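# Six arms hang a marquee roof on four posts

## Task

Using the arm base positions and headings given in the scene frame (arm1 at x=+0.29 y=+0.65 z=+0.72 facing -102; arm2 at x=-0.22 y=+0.65 z=+0.72 facing -85; arm3 at x=-0.31 y=-0.65 z=+0.72 facing +99; arm4 at x=+0.24 y=-0.65 z=+0.72 facing +83; arm5 at x=-0.70 y=-0.07 z=+0.72 facing +8; arm6 at x=+0.70 y=+0.08 z=+0.72 facing +166; metres, degrees counter-clockwise from +x), put the marquee roof onto its four posts so that each post's spike carries one corner ring pushed fully down, with the centre of the roof sagging freely. Then release it and pull the arms away. It only counts if the roof stays in place without any robot holding it. Every other object on the table should stay untouched; anything shifted, leaning or knocked over is penalised, and pushing a rigid object out of the work area fails the task.

## Robot and tools

Robots: six identical i2rt Big YAM arms, arm1 to arm6, each with six joints, a two-finger gripper and a wrist camera. They are fixed to the table top at the positions listed in the task. Two room cameras, cam_high and cam_low, are not on any arm. With joints 1 and 6 at zero and the hand level and pointing ahead, the wrist camera rides on top of the hand facing the fingertips. Reach is roughly 1.0 m from the joint 1 axis. The arms do not coordinate: a stalled arm does not pause the others.

Frame: one shared scene frame, origin on the floor, +z up; the table top is near z=0.72. The hand point lies midway between the fingertips; its z axis runs along the fingers and the fingers close along its y axis.

execute_actions(actions, cameras): actions is a list holding a single action object, or empty. The action is keyed by arm name ("arm1"..."arm6"); each arm gets {"joints": {...}} with absolute joint targets by name, not offsets. Any subset of arms and joints may be given; all start at once and may finish at different times. Keys and ranges (tolerance counted as reached in brackets): joint1_rad -2.879 to 2.879 (±0.045), rotates the arm about its base, positive counter-clockwise seen from above, 0 points along the base's heading; joint2_rad 0 to 3.141 (±0.14), shoulder, 0 has the upper arm lying back roughly horizontal, increasing raises it then brings it forward; joint3_rad 0 to 3.019 (±0.09), elbow, 0 is fully folded, increasing opens it; joint4_rad -1.692 to 1.57 (±0.055), hand pitch, positive tips the fingers up; joint5_rad -1.57 to 1.57 (±0.03), sideways hand swing, positive toward the arm's right; joint6_rad -2.094 to 2.094 (±0.035), hand roll, positive clockwise viewed from behind; gripper_m 0 to 0.093 (±0.003), absolute fingertip gap in metres, grip force about 50-62 N per pad. Joints move at different speeds, so the hand can sweep a wide curve between postures. Omitted joints or arms may keep driving toward older targets. An unknown key or out-of-range number rejects the whole call and nothing moves. cameras lists image sources (arm*_cam_wrist, cam_high, cam_low, or "all"); omitted, null or ["all"] gives all, [] gives none. An empty actions list just reports state and images.

Results: robot state, then images in the order given by the pictures line. joint_status reports each commanded joint's outcome: reached; off_target (stopped short, may still push); contact_stop or time_out (target dropped, holds where it stopped, though a timed-out joint may keep a nearby target and carry on pushing, then move on by itself if freed); not_followed, with a line joint command not followed and a cause, when a collision check held back the arm's targets (the gripper still acts, and the withheld targets may be retried on later actions). on_its_own lists joints moving without this call's command; held at gives a joint's held target, not its position. To relieve a pushing joint, command its reported position. Small target changes may not move a joint, and a joint supporting weight sags.

wait(seconds): 0 to 10; commands nothing, returns state and images.

zoom_image(camera, region): enlarges part of that camera's most recent full image; region is [x0, y0, x1, y1] pixels from the top-left, at most 504x504. Images are 896x504.

finished_scene(scene): pass the current scene number once the roof hangs unassisted and arms are clear; irreversible.

Calibration: each camera has a pinhole+radial model with K, D and T_world_to_cam (scene to camera, metres), plus pos_world. Room cameras may be off by a couple of degrees and several millimetres; wrist camera poses derive from reported joints and inherit their errors. Results list cameras whose numbers changed.

Cautions: arms do not halt on contact and can push hard. Hard pressing between two arms ends the run; hard hits can too, and the self-collision check may react late and ignores fingers, gripper housings and wrist cameras. No state line reports arm-to-arm contact. Avoid drops, slips, slams and violent pushes. Holding loads or pushing heats motors: MOTOR HOT appears from 85 °C; at 100 °C an OVER-TEMPERATURE FAULT makes that whole arm and gripper go limp until cooled, with joint_status showing limit_stop_at_motor_heat (resend targets afterwards). Some heat persists into the next scene. Loose objects may occasionally get nudged by an outside push. If one call reports a stop, later motion calls in the same reply are skipped. Fewer seconds of robot motion is better.

Each tool is called after "Request:" as name([rows], argument=value, ...), one row to a line, values as JSON.

## Session

Request:
execute_actions(actions=[])

Scene clock: 0.00 s.
arm1.joint_positions: joint1_rad=+0.238 joint2_rad=+0.406 joint3_rad=+0.542 joint4_rad=-1.247 joint5_rad=+0.210 joint6_rad=-0.394 gripper_m=+0.094
arm1.joint_status: not commanded
arm1.hand: x=+0.2618 y=+0.4623 z=+0.9982 quat_wxyz=(-0.048, -0.539, -0.804, +0.244) (m; scene frame)
arm2.joint_positions: joint1_rad=-0.333 joint2_rad=+0.511 joint3_rad=+0.408 joint4_rad=-0.989 joint5_rad=-0.244 joint6_rad=+0.290 gripper_m=+0.094
arm2.joint_status: not commanded
arm2.hand: x=-0.2403 y=+0.4313 z=+0.8903 quat_wxyz=(-0.252, -0.832, -0.488, +0.080) (m; scene frame)
arm3.joint_positions: joint1_rad=+0.090 joint2_rad=+0.350 joint3_rad=+0.633 joint4_rad=-1.417 joint5_rad=+0.311 joint6_rad=+0.502 gripper_m=+0.095
arm3.joint_status: not commanded
arm3.hand: x=-0.3037 y=-0.4831 z=+1.0153 quat_wxyz=(-0.219, +0.581, -0.772, -0.138) (m; scene frame)
arm4.joint_positions: joint1_rad=-0.194 joint2_rad=+0.475 joint3_rad=+0.473 joint4_rad=-1.101 joint5_rad=-0.143 joint6_rad=-0.562 gripper_m=+0.095
arm4.joint_status: not commanded
arm4.hand: x=+0.2838 y=-0.4453 z=+0.8831 quat_wxyz=(-0.197, +0.771, -0.589, -0.140) (m; scene frame)
arm5.joint_positions: joint1_rad=+0.400 joint2_rad=+0.417 joint3_rad=+0.589 joint4_rad=-1.300 joint5_rad=+0.085 joint6_rad=+0.261 gripper_m=+0.095
arm5.joint_status: not commanded
arm5.hand: x=-0.5381 y=+0.0181 z=+0.9811 quat_wxyz=(-0.216, +0.149, -0.963, -0.058) (m; scene frame)
arm6.joint_positions: joint1_rad=-0.290 joint2_rad=+0.495 joint3_rad=+0.440 joint4_rad=-1.066 joint5_rad=-0.294 joint6_rad=-0.188 gripper_m=+0.095
arm6.joint_status: not commanded
arm6.hand: x=+0.5001 y=+0.1511 z=+0.9438 quat_wxyz=(+0.057, +0.953, -0.152, -0.257) (m; scene frame)
pictures: arm1_cam_wrist, arm2_cam_wrist, arm3_cam_wrist, arm4_cam_wrist, arm5_cam_wrist, arm6_cam_wrist, cam_high, cam_low
Images, in order (width x height): arm1_cam_wrist 896x504, arm2_cam_wrist 896x504, arm3_cam_wrist 896x504, arm4_cam_wrist 896x504, arm5_cam_wrist 896x504, arm6_cam_wrist 896x504, cam_high 896x504, cam_low 896x504.

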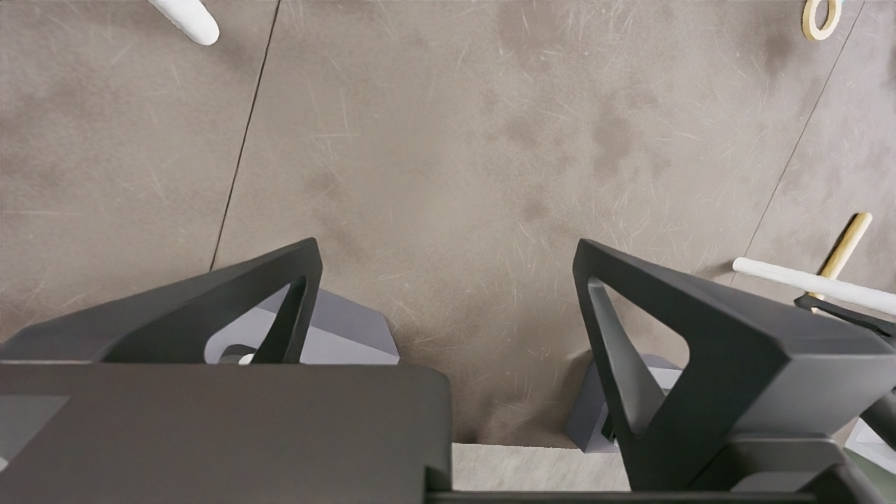

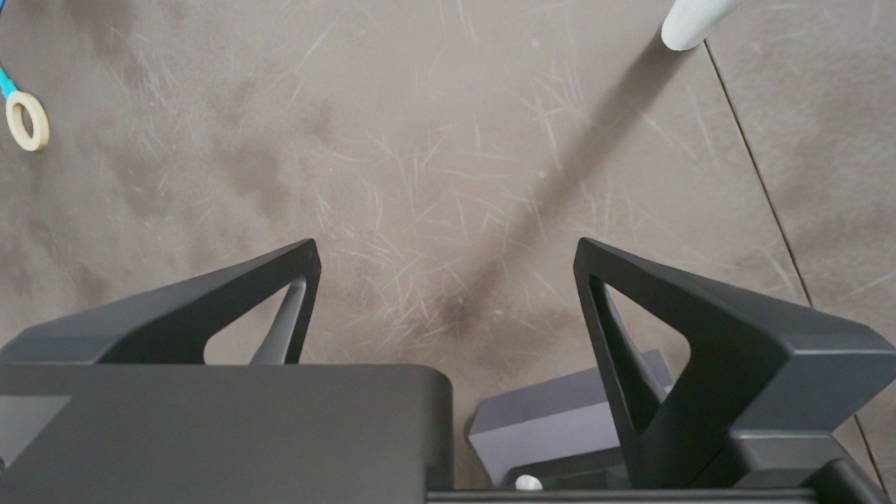

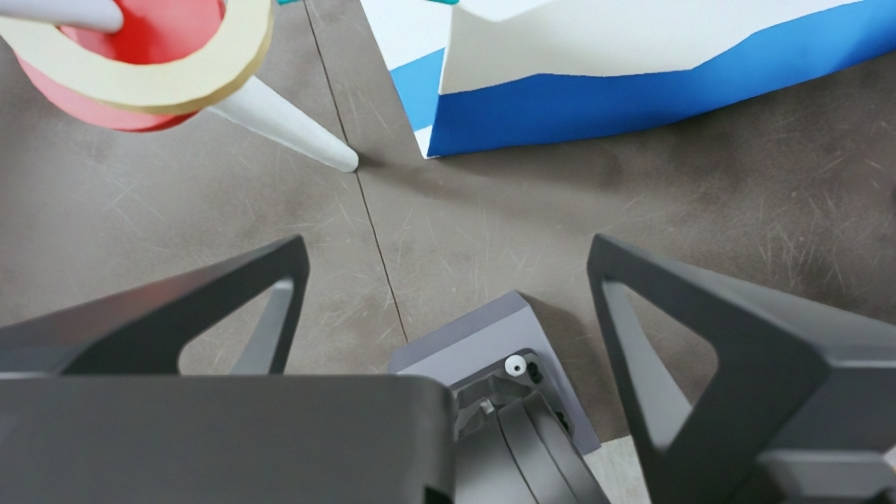

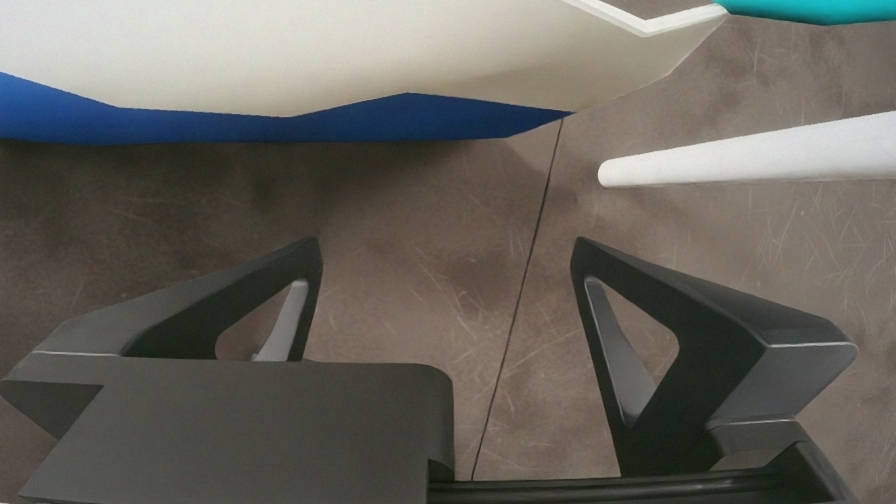

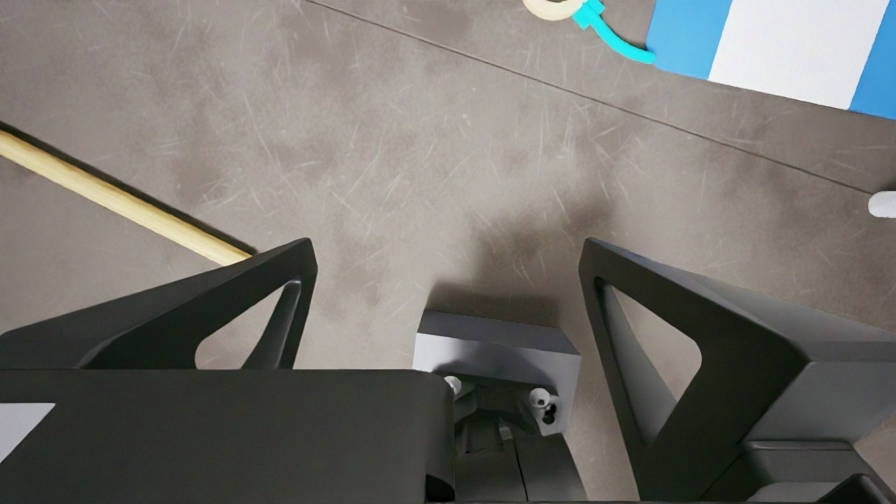

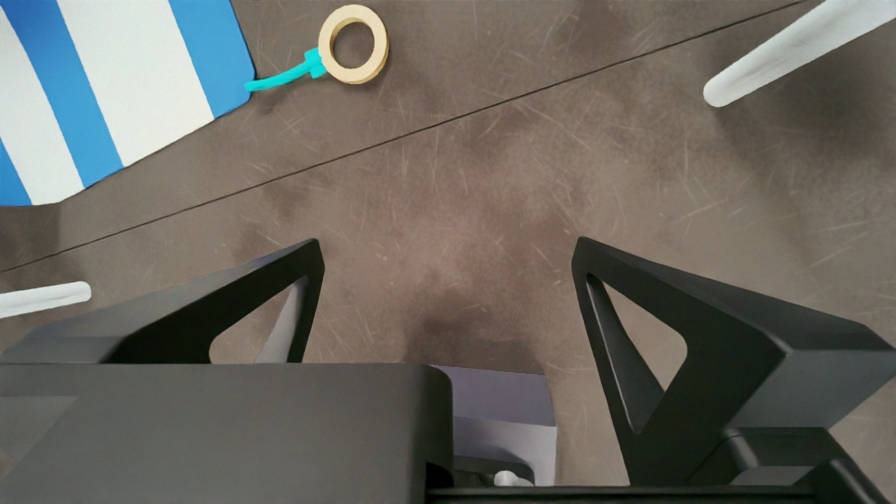

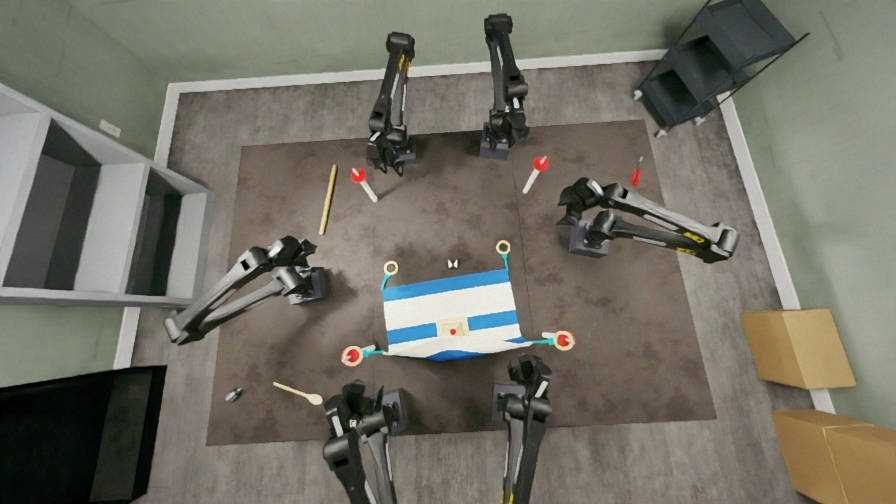

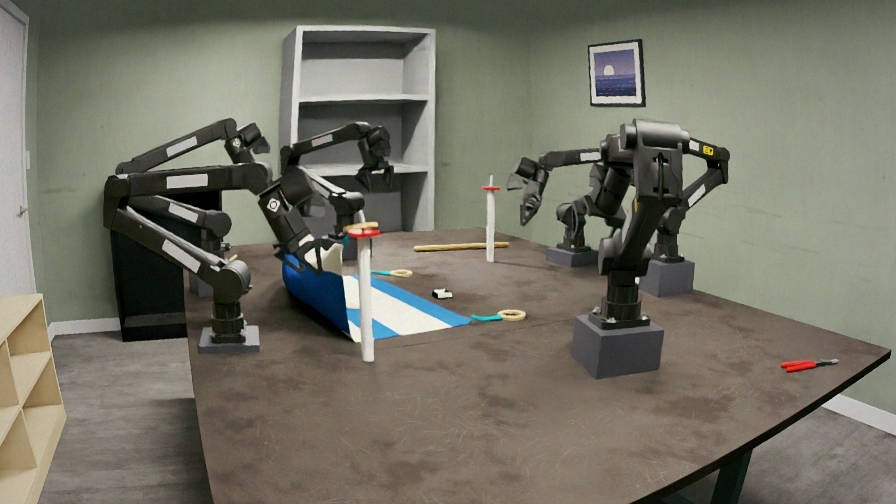

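Request:
execute_actions([
  {"arm5":{"joints":{"joint1_rad":-0.07,"joint2_rad":1.2,"joint3_rad":1.0,"joint4_rad":-1.37,"joint5_rad":0,"joint6_rad":0}},"arm6":{"joints":{"joint1_rad":0.35,"joint2_rad":1.2,"joint3_rad":0.8,"joint4_rad":-1.17,"joint5_rad":0,"joint6_rad":0}},"arm1":{"joints":{"joint1_rad":0,"joint2_rad":0.1,"joint3_rad":0.3,"joint4_rad":-1.6,"joint5_rad":0,"joint6_rad":0}},"arm2":{"joints":{"joint1_rad":0,"joint2_rad":0.1,"joint3_rad":0.3,"joint4_rad":-1.6,"joint5_rad":0,"joint6_rad":0}}},
], cameras=["arm5_cam_wrist","arm6_cam_wrist","cam_low"])

Scene clock: 15.53 s.
arm1.joint_positions: joint1_rad=+0.115 joint2_rad=+0.281 joint3_rad=+0.417 joint4_rad=-1.368 joint5_rad=+0.067 joint6_rad=-0.307 gripper_m=+0.094
arm1.joint_status: joint1_rad time_out (moved -0.124 of -0.238); joint2_rad time_out (moved -0.125 of -0.306); joint3_rad time_out (moved -0.125 of -0.242); joint4_rad time_out (moved -0.120 of -0.353); joint5_rad time_out (moved -0.143 of -0.210); joint6_rad time_out (moved +0.086 of +0.394)
arm1.on_its_own: joint1_rad is held at +0.126, not at your +0.000, since a time_out; joint2_rad is held at +0.289, not at your +0.100, since a time_out; joint3_rad is held at +0.451, not at your +0.300, since a time_out; joint4_rad is held at -1.353, not at your -1.600, since a time_out; joint5_rad is held at +0.067, not at your +0.000, since a time_out; joint6_rad is held at -0.312, not at your +0.000, since a time_out
arm1.hand: x=+0.2672 y=+0.5147 z=+0.9418 quat_wxyz=(-0.068, -0.617, -0.768, +0.158) (m; scene frame)
arm2.joint_positions: joint1_rad=-0.114 joint2_rad=+0.286 joint3_rad=+0.300 joint4_rad=-1.218 joint5_rad=-0.038 joint6_rad=+0.144 gripper_m=+0.094
arm2.joint_status: joint1_rad time_out (moved +0.219 of +0.333); joint2_rad time_out (moved -0.225 of -0.411); joint4_rad time_out (moved -0.229 of -0.611); joint5_rad time_out (moved +0.206 of +0.244); joint6_rad time_out (moved -0.146 of -0.290); the others done
arm2.on_its_own: joint1_rad is held at -0.119, not at your +0.000, since a time_out; joint2_rad is held at +0.291, not at your +0.100, since a time_out; joint4_rad is held at -1.202, not at your -1.600, since a time_out; joint5_rad is held at -0.038, not at your +0.000, since a time_out; joint6_rad is held at +0.148, not at your +0.000, since a time_out
arm2.hand: x=-0.2230 y=+0.5021 z=+0.8468 quat_wxyz=(-0.149, -0.760, -0.623, +0.109) (m; scene frame)
arm3.joint_positions: joint1_rad=+0.090 joint2_rad=+0.350 joint3_rad=+0.633 joint4_rad=-1.417 joint5_rad=+0.311 joint6_rad=+0.502 gripper_m=+0.095
arm3.joint_status: not commanded
arm3.hand: x=-0.3037 y=-0.4831 z=+1.0153 quat_wxyz=(-0.219, +0.581, -0.772, -0.138) (m; scene frame)
arm4.joint_positions: joint1_rad=-0.194 joint2_rad=+0.475 joint3_rad=+0.473 joint4_rad=-1.101 joint5_rad=-0.143 joint6_rad=-0.562 gripper_m=+0.095
arm4.joint_status: not commanded
arm4.hand: x=+0.2838 y=-0.4453 z=+0.8831 quat_wxyz=(-0.197, +0.771, -0.589, -0.140) (m; scene frame)
arm5.joint_positions: joint1_rad=-0.064 joint2_rad=+1.203 joint3_rad=+0.971 joint4_rad=-1.368 joint5_rad=+0.002 joint6_rad=+0.008 gripper_m=+0.095
arm5.joint_status: all done
arm5.hand: x=-0.3885 y=-0.0332 z=+0.9657 quat_wxyz=(+0.015, +0.059, -0.998, -0.004) (m; scene frame)
arm6.joint_positions: joint1_rad=+0.350 joint2_rad=+1.201 joint3_rad=+0.772 joint4_rad=-1.165 joint5_rad=-0.003 joint6_rad=-0.014 gripper_m=+0.095
arm6.joint_status: all done
arm6.hand: x=+0.4109 y=+0.0609 z=+0.9139 quat_wxyz=(+0.007, +0.999, +0.042, +0.011) (m; scene frame)
pictures: arm5_cam_wrist, arm6_cam_wrist, cam_low
joint command not followed: on one or more control steps a check withheld the commanded joint targets of the arm1 arm, and it was not sent them on those steps.
cause: the commanded joint targets would bring two parts of the arm too close to each other (its upper arm (the part past joint 2) and its fingers); next, command targets that bring no two parts of the arm closer together.
joint command not followed: on one or more control steps a check withheld the commanded joint targets of the arm2 arm, and it was not sent them on those steps.
cause: the commanded joint targets would bring two parts of the arm too close to each other (its upper arm (the part past joint 2) and its fingers); next, command targets that bring no two parts of the arm closer together.
camera_calibration (this result's frames):
arm5_cam_wrist: T_world_to_cam=[[0.113864, -0.993456, -0.00892945, 0.0165556], [-0.787353, -0.0957155, 0.609027, -0.890054], [-0.605897, -0.0623155, -0.793099, 0.654792], [0, 0, 0, 1]] pos_world=[-0.305936, -0.0279411, 1.06153]
arm6_cam_wrist: T_world_to_cam=[[-0.0887182, 0.996033, -0.00687488, -0.0202896], [0.786509, 0.0742873, 0.613095, -0.88257], [0.611173, 0.0489855, -0.789979, 0.590828], [0, 0, 0, 1]] pos_world=[0.331251, 0.0568308, 1.0077]
Images, in order (width x height): arm5_cam_wrist 896x504, arm6_cam_wrist 896x504, cam_low 896x504.

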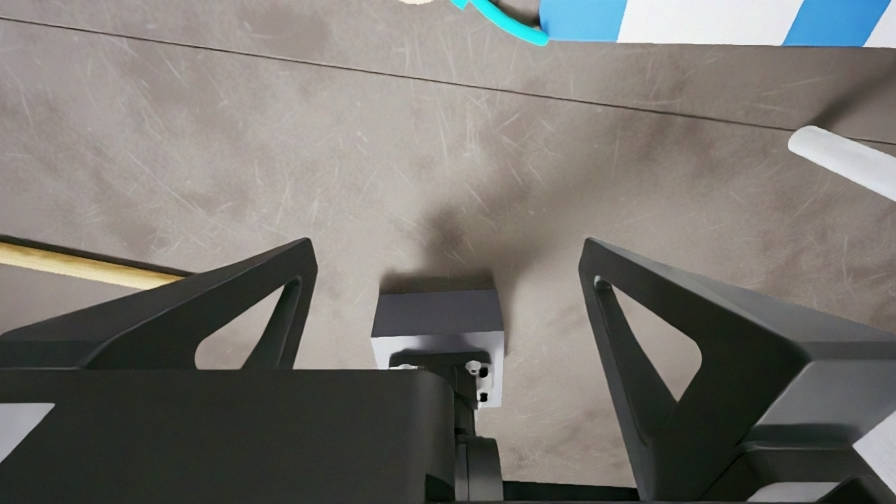

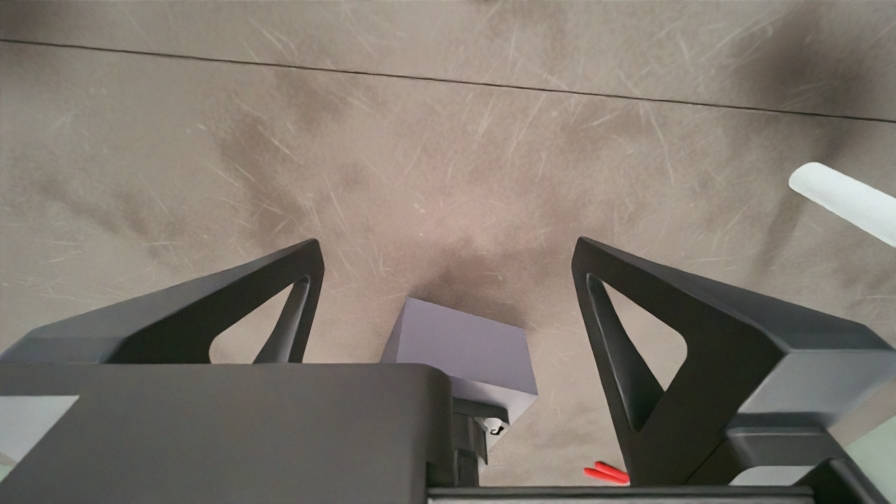

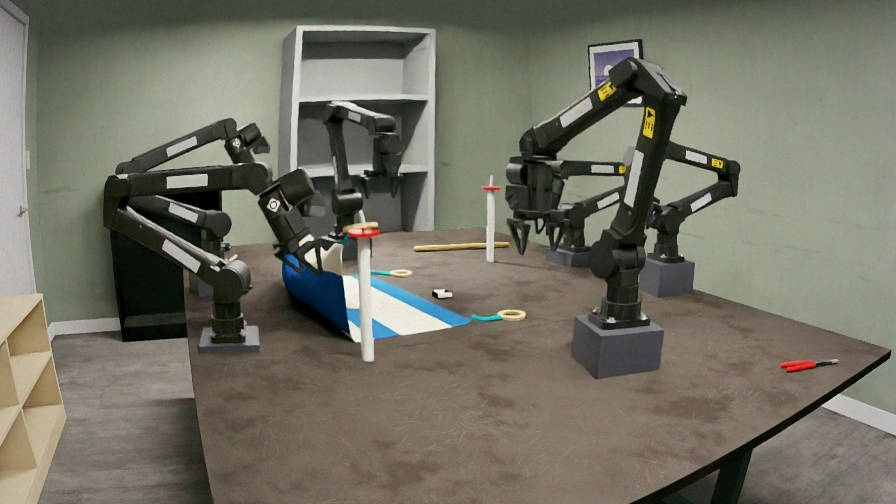

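Request:
execute_actions([
  {"arm5":{"joints":{"joint1_rad":-0.03,"joint2_rad":1.745,"joint3_rad":0.97,"joint4_rad":-0.76,"joint6_rad":-1.5}},"arm6":{"joints":{"joint1_rad":0.3,"joint2_rad":1.776,"joint3_rad":0.925,"joint4_rad":-0.69,"joint6_rad":1.57}}},
], cameras=["arm5_cam_wrist","arm6_cam_wrist"])

Scene clock: 32.07 s.
arm1.joint_positions: joint1_rad=+0.115 joint2_rad=+0.281 joint3_rad=+0.417 joint4_rad=-1.368 joint5_rad=+0.067 joint6_rad=-0.307 gripper_m=+0.094
arm1.joint_status: not commanded
arm1.on_its_own: joint1_rad is held at +0.126, not at your +0.000, since a time_out; joint2_rad is held at +0.289, not at your +0.100, since a time_out; joint3_rad is held at +0.451, not at your +0.300, since a time_out; joint4_rad is held at -1.353, not at your -1.600, since a time_out; joint5_rad is held at +0.067, not at your +0.000, since a time_out; joint6_rad is held at -0.312, not at your +0.000, since a time_out
arm1.hand: x=+0.2672 y=+0.5147 z=+0.9418 quat_wxyz=(-0.068, -0.617, -0.768, +0.158) (m; scene frame)
arm2.joint_positions: joint1_rad=-0.114 joint2_rad=+0.286 joint3_rad=+0.300 joint4_rad=-1.218 joint5_rad=-0.038 joint6_rad=+0.144 gripper_m=+0.094
arm2.joint_status: not commanded
arm2.on_its_own: joint1_rad is held at -0.119, not at your +0.000, since a time_out; joint2_rad is held at +0.291, not at your +0.100, since a time_out; joint4_rad is held at -1.202, not at your -1.600, since a time_out; joint5_rad is held at -0.038, not at your +0.000, since a time_out; joint6_rad is held at +0.148, not at your +0.000, since a time_out
arm2.hand: x=-0.2230 y=+0.5021 z=+0.8468 quat_wxyz=(-0.149, -0.760, -0.623, +0.109) (m; scene frame)
arm3.joint_positions: joint1_rad=+0.090 joint2_rad=+0.350 joint3_rad=+0.633 joint4_rad=-1.417 joint5_rad=+0.311 joint6_rad=+0.502 gripper_m=+0.095
arm3.joint_status: not commanded
arm3.hand: x=-0.3037 y=-0.4831 z=+1.0153 quat_wxyz=(-0.219, +0.581, -0.772, -0.138) (m; scene frame)
arm4.joint_positions: joint1_rad=-0.194 joint2_rad=+0.475 joint3_rad=+0.473 joint4_rad=-1.101 joint5_rad=-0.143 joint6_rad=-0.562 gripper_m=+0.095
arm4.joint_status: not commanded
arm4.hand: x=+0.2838 y=-0.4453 z=+0.8831 quat_wxyz=(-0.197, +0.771, -0.589, -0.140) (m; scene frame)
arm5.joint_positions: joint1_rad=-0.038 joint2_rad=+1.747 joint3_rad=+0.964 joint4_rad=-0.769 joint5_rad=+0.002 joint6_rad=-1.491 gripper_m=+0.095
arm5.joint_status: all done
arm5.hand: x=-0.2747 y=-0.0053 z=+0.7670 quat_wxyz=(-0.010, +0.732, -0.681, +0.002) (m; scene frame)
arm6.joint_positions: joint1_rad=+0.301 joint2_rad=+1.784 joint3_rad=+0.905 joint4_rad=-0.699 joint5_rad=-0.002 joint6_rad=+1.556 gripper_m=+0.095
arm6.joint_status: all done
arm6.hand: x=+0.2895 y=+0.0707 z=+0.7569 quat_wxyz=(+0.003, +0.720, -0.694, +0.007) (m; scene frame)
pictures: arm5_cam_wrist, arm6_cam_wrist
camera_calibration (this result's frames):
arm5_cam_wrist: T_world_to_cam=[[0.997493, 0.0685084, 0.0177273, 0.257402], [0.0457878, -0.815843, 0.576458, -0.426746], [0.0539549, -0.574202, -0.816934, 0.764749], [0, 0, 0, 1]] pos_world=[-0.278479, 0.0733284, 0.866187]
arm6_cam_wrist: T_world_to_cam=[[0.99906, 0.0410789, 0.0138374, -0.304975], [0.0242717, -0.794635, 0.606603, -0.404551], [0.0359142, -0.605697, -0.794885, 0.756965], [0, 0, 0, 1]] pos_world=[0.287322, 0.149549, 0.851322]
Images, in order (width x height): arm5_cam_wrist 896x504, arm6_cam_wrist 896x504.

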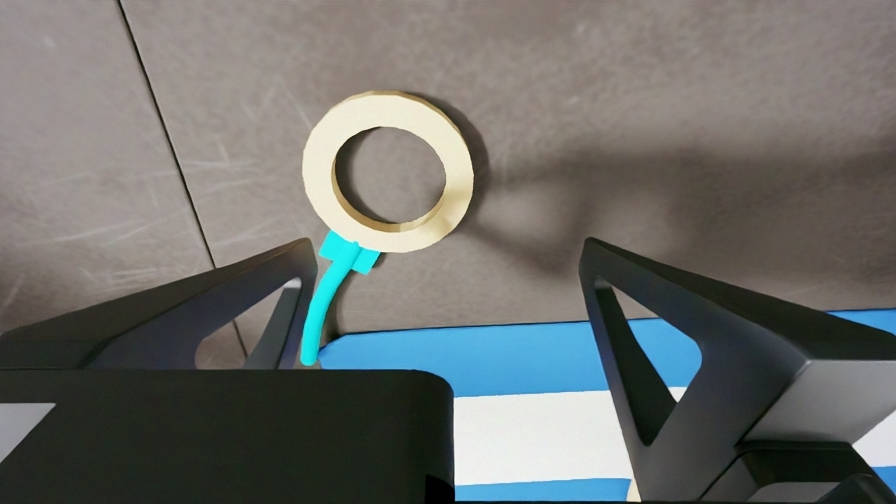

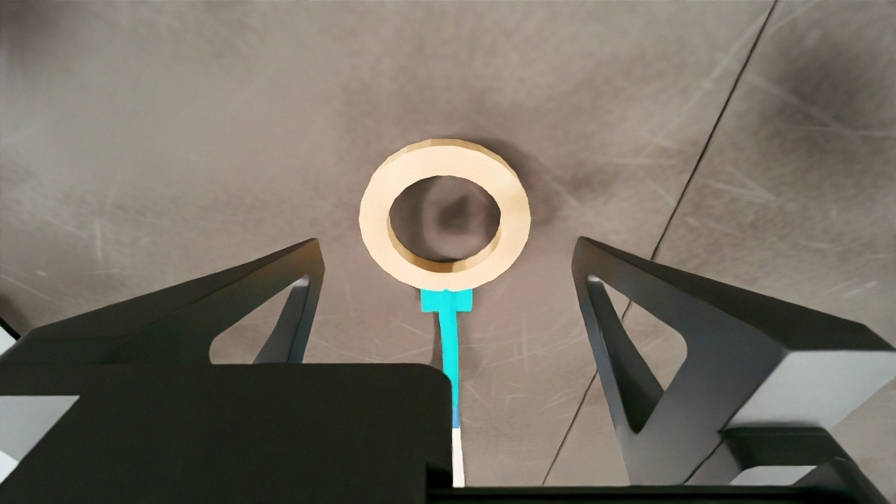

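Request:
execute_actions([
  {"arm5":{"joints":{"joint1_rad":0.0,"joint3_rad":0.88,"joint4_rad":-0.69}},"arm6":{"joints":{"joint1_rad":0.31,"joint2_rad":1.83,"joint3_rad":0.89,"joint4_rad":-0.595}}},
], cameras=[])

Request:
execute_actions([
  {"arm5":{"joints":{"joint2_rad":1.785,"joint4_rad":-0.65}}},
], cameras=["arm5_cam_wrist","arm6_cam_wrist"])

Scene clock: 39.00 s.
arm1.joint_positions: joint1_rad=+0.115 joint2_rad=+0.281 joint3_rad=+0.417 joint4_rad=-1.368 joint5_rad=+0.067 joint6_rad=-0.307 gripper_m=+0.094
arm1.joint_status: not commanded
arm1.on_its_own: joint1_rad is held at +0.126, not at your +0.000, since a time_out; joint2_rad is held at +0.289, not at your +0.100, since a time_out; joint3_rad is held at +0.451, not at your +0.300, since a time_out; joint4_rad is held at -1.353, not at your -1.600, since a time_out; joint5_rad is held at +0.067, not at your +0.000, since a time_out; joint6_rad is held at -0.312, not at your +0.000, since a time_out
arm1.hand: x=+0.2672 y=+0.5147 z=+0.9418 quat_wxyz=(-0.068, -0.617, -0.768, +0.158) (m; scene frame)
arm2.joint_positions: joint1_rad=-0.114 joint2_rad=+0.286 joint3_rad=+0.300 joint4_rad=-1.218 joint5_rad=-0.038 joint6_rad=+0.144 gripper_m=+0.094
arm2.joint_status: not commanded
arm2.on_its_own: joint1_rad is held at -0.119, not at your +0.000, since a time_out; joint2_rad is held at +0.291, not at your +0.100, since a time_out; joint4_rad is held at -1.202, not at your -1.600, since a time_out; joint5_rad is held at -0.038, not at your +0.000, since a time_out; joint6_rad is held at +0.148, not at your +0.000, since a time_out
arm2.hand: x=-0.2230 y=+0.5021 z=+0.8468 quat_wxyz=(-0.149, -0.760, -0.623, +0.109) (m; scene frame)
arm3.joint_positions: joint1_rad=+0.090 joint2_rad=+0.350 joint3_rad=+0.633 joint4_rad=-1.417 joint5_rad=+0.311 joint6_rad=+0.502 gripper_m=+0.095
arm3.joint_status: not commanded
arm3.hand: x=-0.3037 y=-0.4831 z=+1.0153 quat_wxyz=(-0.219, +0.581, -0.772, -0.138) (m; scene frame)
arm4.joint_positions: joint1_rad=-0.194 joint2_rad=+0.475 joint3_rad=+0.473 joint4_rad=-1.101 joint5_rad=-0.143 joint6_rad=-0.562 gripper_m=+0.095
arm4.joint_status: not commanded
arm4.hand: x=+0.2838 y=-0.4453 z=+0.8831 quat_wxyz=(-0.197, +0.771, -0.589, -0.140) (m; scene frame)
arm5.joint_positions: joint1_rad=-0.005 joint2_rad=+1.747 joint3_rad=+0.872 joint4_rad=-0.699 joint5_rad=+0.002 joint6_rad=-1.492 gripper_m=+0.095
arm5.joint_status: all done
arm5.hand: x=-0.3076 y=+0.0035 z=+0.7435 quat_wxyz=(-0.002, +0.744, -0.668, -0.004) (m; scene frame)
arm6.joint_positions: joint1_rad=+0.303 joint2_rad=+1.819 joint3_rad=+0.891 joint4_rad=-0.605 joint5_rad=-0.002 joint6_rad=+1.557 gripper_m=+0.095
arm6.joint_status: all done
arm6.hand: x=+0.2811 y=+0.0696 z=+0.7400 quat_wxyz=(+0.019, +0.720, -0.694, -0.009) (m; scene frame)
pictures: none
No camera images: the call's "cameras" was empty. Leave "cameras" out to get every camera's image.

Scene clock: 39.70 s.
arm1.joint_positions: joint1_rad=+0.115 joint2_rad=+0.281 joint3_rad=+0.417 joint4_rad=-1.368 joint5_rad=+0.067 joint6_rad=-0.307 gripper_m=+0.094
arm1.joint_status: not commanded
arm1.on_its_own: joint1_rad is held at +0.126, not at your +0.000, since a time_out; joint2_rad is held at +0.289, not at your +0.100, since a time_out; joint3_rad is held at +0.451, not at your +0.300, since a time_out; joint4_rad is held at -1.353, not at your -1.600, since a time_out; joint5_rad is held at +0.067, not at your +0.000, since a time_out; joint6_rad is held at -0.312, not at your +0.000, since a time_out
arm1.hand: x=+0.2672 y=+0.5147 z=+0.9418 quat_wxyz=(-0.068, -0.617, -0.768, +0.158) (m; scene frame)
arm2.joint_positions: joint1_rad=-0.114 joint2_rad=+0.286 joint3_rad=+0.300 joint4_rad=-1.218 joint5_rad=-0.038 joint6_rad=+0.144 gripper_m=+0.094
arm2.joint_status: not commanded
arm2.on_its_own: joint1_rad is held at -0.119, not at your +0.000, since a time_out; joint2_rad is held at +0.291, not at your +0.100, since a time_out; joint4_rad is held at -1.202, not at your -1.600, since a time_out; joint5_rad is held at -0.038, not at your +0.000, since a time_out; joint6_rad is held at +0.148, not at your +0.000, since a time_out
arm2.hand: x=-0.2230 y=+0.5021 z=+0.8468 quat_wxyz=(-0.149, -0.760, -0.623, +0.109) (m; scene frame)
arm3.joint_positions: joint1_rad=+0.090 joint2_rad=+0.350 joint3_rad=+0.633 joint4_rad=-1.417 joint5_rad=+0.311 joint6_rad=+0.502 gripper_m=+0.095
arm3.joint_status: not commanded
arm3.hand: x=-0.3037 y=-0.4831 z=+1.0153 quat_wxyz=(-0.219, +0.581, -0.772, -0.138) (m; scene frame)
arm4.joint_positions: joint1_rad=-0.194 joint2_rad=+0.475 joint3_rad=+0.473 joint4_rad=-1.101 joint5_rad=-0.143 joint6_rad=-0.562 gripper_m=+0.095
arm4.joint_status: not commanded
arm4.hand: x=+0.2838 y=-0.4453 z=+0.8831 quat_wxyz=(-0.197, +0.771, -0.589, -0.140) (m; scene frame)
arm5.joint_positions: joint1_rad=-0.005 joint2_rad=+1.770 joint3_rad=+0.872 joint4_rad=-0.659 joint5_rad=+0.002 joint6_rad=-1.492 gripper_m=+0.095
arm5.joint_status: all done
arm5.hand: x=-0.3023 y=+0.0046 z=+0.7347 quat_wxyz=(-0.008, +0.744, -0.668, +0.000) (m; scene frame)
arm6.joint_positions: joint1_rad=+0.303 joint2_rad=+1.819 joint3_rad=+0.891 joint4_rad=-0.605 joint5_rad=-0.002 joint6_rad=+1.557 gripper_m=+0.095
arm6.joint_status: not commanded
arm6.hand: x=+0.2811 y=+0.0696 z=+0.7400 quat_wxyz=(+0.019, +0.720, -0.694, -0.009) (m; scene frame)
pictures: arm5_cam_wrist, arm6_cam_wrist
camera_calibration (this result's frames):
arm5_cam_wrist: T_world_to_cam=[[0.994622, 0.102779, 0.0127823, 0.287472], [0.0766231, -0.813248, 0.57685, -0.389791], [0.069683, -0.572768, -0.81675, 0.750129], [0, 0, 0, 1]] pos_world=[-0.308331, 0.0831073, 0.833844]
arm6_cam_wrist: T_world_to_cam=[[0.998668, 0.0416814, -0.0304106, -0.263507], [0.0515843, -0.794008, 0.605714, -0.401969], [0.00110079, -0.606476, -0.795101, 0.753205], [0, 0, 0, 1]] pos_world=[0.283062, 0.148618, 0.834339]
Images, in order (width x height): arm5_cam_wrist 896x504, arm6_cam_wrist 896x504.

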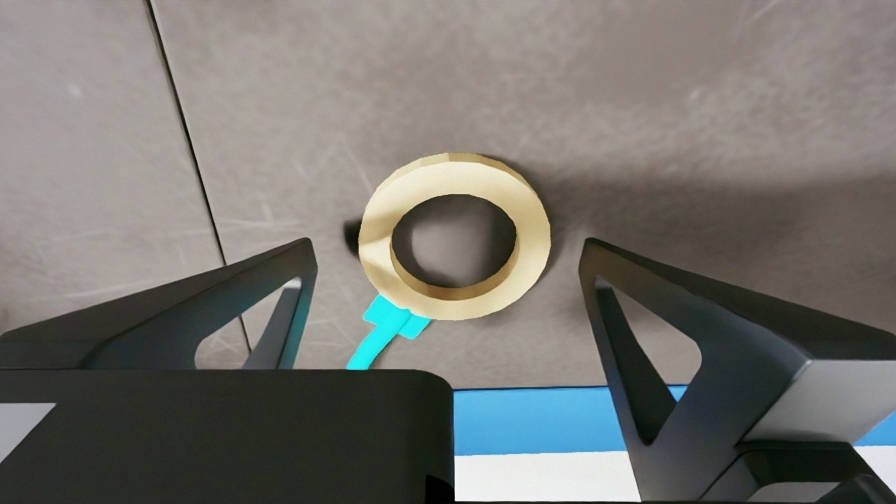

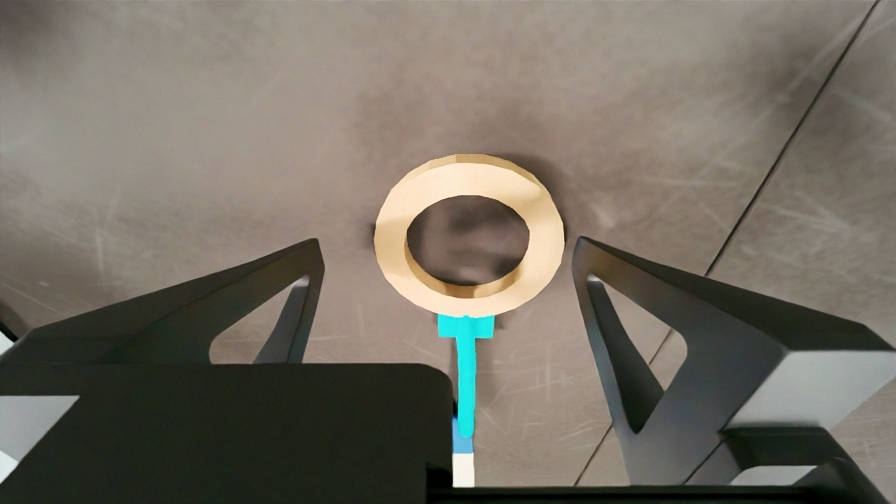

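Request:
execute_actions([
  {"arm5":{"joints":{"joint2_rad":1.83,"joint4_rad":-0.62}},"arm6":{"joints":{"joint2_rad":1.88}}},
], cameras=[])

Request:
execute_actions([
  {"arm5":{"joints":{"gripper_m":0.04}},"arm6":{"joints":{"gripper_m":0.04}}},
], cameras=["arm5_cam_wrist","arm6_cam_wrist"])

Scene clock: 43.40 s.
arm1.joint_positions: joint1_rad=+0.115 joint2_rad=+0.281 joint3_rad=+0.417 joint4_rad=-1.368 joint5_rad=+0.067 joint6_rad=-0.307 gripper_m=+0.094
arm1.joint_status: not commanded
arm1.on_its_own: joint1_rad is held at +0.126, not at your +0.000, since a time_out; joint2_rad is held at +0.289, not at your +0.100, since a time_out; joint3_rad is held at +0.451, not at your +0.300, since a time_out; joint4_rad is held at -1.353, not at your -1.600, since a time_out; joint5_rad is held at +0.067, not at your +0.000, since a time_out; joint6_rad is held at -0.312, not at your +0.000, since a time_out
arm1.hand: x=+0.2672 y=+0.5147 z=+0.9418 quat_wxyz=(-0.068, -0.617, -0.768, +0.158) (m; scene frame)
arm2.joint_positions: joint1_rad=-0.114 joint2_rad=+0.286 joint3_rad=+0.300 joint4_rad=-1.218 joint5_rad=-0.038 joint6_rad=+0.144 gripper_m=+0.094
arm2.joint_status: not commanded
arm2.on_its_own: joint1_rad is held at -0.119, not at your +0.000, since a time_out; joint2_rad is held at +0.291, not at your +0.100, since a time_out; joint4_rad is held at -1.202, not at your -1.600, since a time_out; joint5_rad is held at -0.038, not at your +0.000, since a time_out; joint6_rad is held at +0.148, not at your +0.000, since a time_out
arm2.hand: x=-0.2230 y=+0.5021 z=+0.8468 quat_wxyz=(-0.149, -0.760, -0.623, +0.109) (m; scene frame)
arm3.joint_positions: joint1_rad=+0.090 joint2_rad=+0.350 joint3_rad=+0.633 joint4_rad=-1.417 joint5_rad=+0.311 joint6_rad=+0.502 gripper_m=+0.095
arm3.joint_status: not commanded
arm3.hand: x=-0.3037 y=-0.4831 z=+1.0153 quat_wxyz=(-0.219, +0.581, -0.772, -0.138) (m; scene frame)
arm4.joint_positions: joint1_rad=-0.194 joint2_rad=+0.475 joint3_rad=+0.473 joint4_rad=-1.101 joint5_rad=-0.143 joint6_rad=-0.562 gripper_m=+0.095
arm4.joint_status: not commanded
arm4.hand: x=+0.2838 y=-0.4453 z=+0.8831 quat_wxyz=(-0.197, +0.771, -0.589, -0.140) (m; scene frame)
arm5.joint_positions: joint1_rad=-0.005 joint2_rad=+1.802 joint3_rad=+0.874 joint4_rad=-0.631 joint5_rad=+0.001 joint6_rad=-1.493 gripper_m=+0.095
arm5.joint_status: all done
arm5.hand: x=-0.3006 y=+0.0051 z=+0.7230 quat_wxyz=(-0.008, +0.744, -0.668, +0.000) (m; scene frame)
arm6.joint_positions: joint1_rad=+0.303 joint2_rad=+1.840 joint3_rad=+0.893 joint4_rad=-0.605 joint5_rad=-0.001 joint6_rad=+1.557 gripper_m=+0.095
arm6.joint_status: all done
arm6.hand: x=+0.2848 y=+0.0695 z=+0.7319 quat_wxyz=(+0.011, +0.720, -0.694, -0.002) (m; scene frame)
pictures: none
No camera images: the call's "cameras" was empty. Leave "cameras" out to get every camera's image.

Scene clock: 44.00 s.
arm1.joint_positions: joint1_rad=+0.115 joint2_rad=+0.281 joint3_rad=+0.417 joint4_rad=-1.368 joint5_rad=+0.067 joint6_rad=-0.307 gripper_m=+0.094
arm1.joint_status: not commanded
arm1.on_its_own: joint1_rad is held at +0.126, not at your +0.000, since a time_out; joint2_rad is held at +0.289, not at your +0.100, since a time_out; joint3_rad is held at +0.451, not at your +0.300, since a time_out; joint4_rad is held at -1.353, not at your -1.600, since a time_out; joint5_rad is held at +0.067, not at your +0.000, since a time_out; joint6_rad is held at -0.312, not at your +0.000, since a time_out
arm1.hand: x=+0.2672 y=+0.5147 z=+0.9418 quat_wxyz=(-0.068, -0.617, -0.768, +0.158) (m; scene frame)
arm2.joint_positions: joint1_rad=-0.114 joint2_rad=+0.286 joint3_rad=+0.300 joint4_rad=-1.218 joint5_rad=-0.038 joint6_rad=+0.144 gripper_m=+0.094
arm2.joint_status: not commanded
arm2.on_its_own: joint1_rad is held at -0.119, not at your +0.000, since a time_out; joint2_rad is held at +0.291, not at your +0.100, since a time_out; joint4_rad is held at -1.202, not at your -1.600, since a time_out; joint5_rad is held at -0.038, not at your +0.000, since a time_out; joint6_rad is held at +0.148, not at your +0.000, since a time_out
arm2.hand: x=-0.2230 y=+0.5021 z=+0.8468 quat_wxyz=(-0.149, -0.760, -0.623, +0.109) (m; scene frame)
arm3.joint_positions: joint1_rad=+0.090 joint2_rad=+0.350 joint3_rad=+0.633 joint4_rad=-1.417 joint5_rad=+0.311 joint6_rad=+0.502 gripper_m=+0.095
arm3.joint_status: not commanded
arm3.hand: x=-0.3037 y=-0.4831 z=+1.0153 quat_wxyz=(-0.219, +0.581, -0.772, -0.138) (m; scene frame)
arm4.joint_positions: joint1_rad=-0.194 joint2_rad=+0.475 joint3_rad=+0.473 joint4_rad=-1.101 joint5_rad=-0.143 joint6_rad=-0.562 gripper_m=+0.095
arm4.joint_status: not commanded
arm4.hand: x=+0.2838 y=-0.4453 z=+0.8831 quat_wxyz=(-0.197, +0.771, -0.589, -0.140) (m; scene frame)
arm5.joint_positions: joint1_rad=-0.005 joint2_rad=+1.803 joint3_rad=+0.874 joint4_rad=-0.631 joint5_rad=+0.001 joint6_rad=-1.493 gripper_m=+0.068
arm5.joint_status: gripper_m off_target (ended at +0.068, target +0.040)
arm5.hand: x=-0.3006 y=+0.0051 z=+0.7227 quat_wxyz=(-0.007, +0.744, -0.668, +0.000) (m; scene frame)
arm6.joint_positions: joint1_rad=+0.303 joint2_rad=+1.841 joint3_rad=+0.893 joint4_rad=-0.611 joint5_rad=-0.001 joint6_rad=+1.558 gripper_m=+0.068
arm6.joint_status: gripper_m off_target (ended at +0.068, target +0.040)
arm6.hand: x=+0.2864 y=+0.0697 z=+0.7314 quat_wxyz=(+0.009, +0.720, -0.694, +0.000) (m; scene frame)
pictures: arm5_cam_wrist, arm6_cam_wrist
camera_calibration (this result's frames):
arm5_cam_wrist: T_world_to_cam=[[0.994528, 0.103947, 0.0104822, 0.287522], [0.0789082, -0.813123, 0.576719, -0.381765], [0.0684716, -0.572736, -0.816875, 0.74019], [0, 0, 0, 1]] pos_world=[-0.306507, 0.0836249, 0.8218]
arm6_cam_wrist: T_world_to_cam=[[0.999159, 0.0408651, -0.00330111, -0.288944], [0.0345195, -0.795097, 0.605499, -0.391887], [0.0221191, -0.605104, -0.795839, 0.740851], [0, 0, 0, 1]] pos_world=[0.285842, 0.148511, 0.825932]
Images, in order (width x height): arm5_cam_wrist 896x504, arm6_cam_wrist 896x504.

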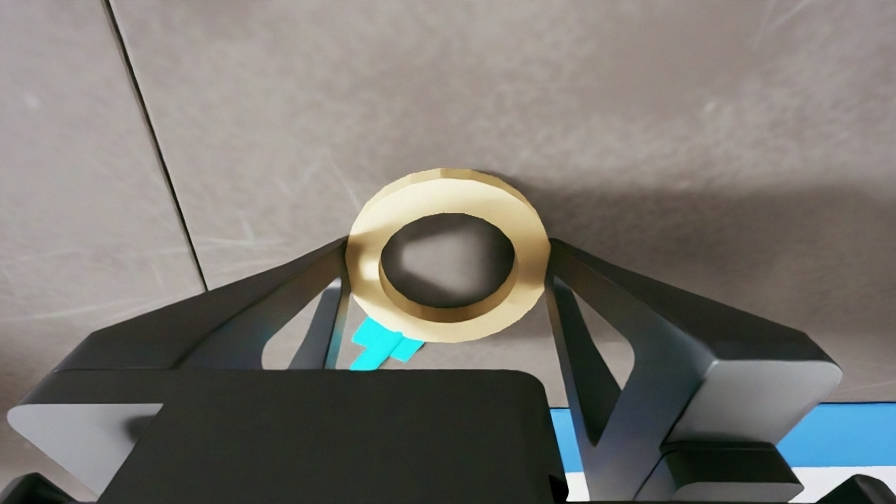

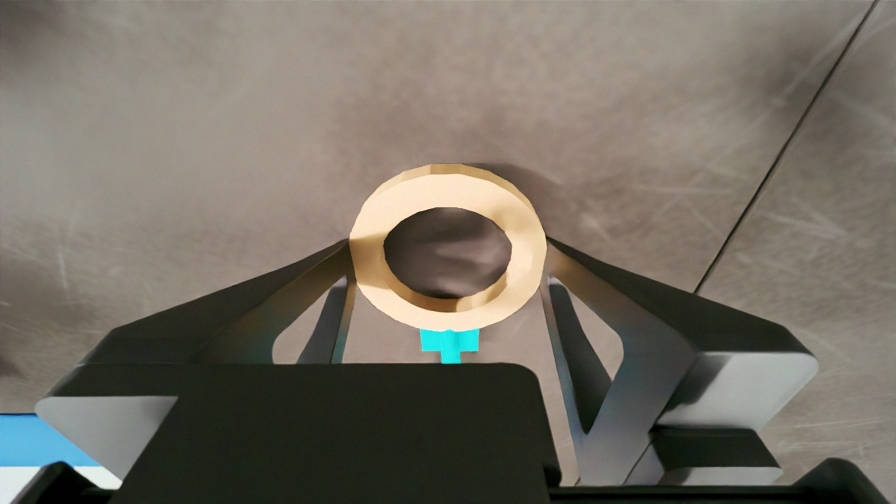

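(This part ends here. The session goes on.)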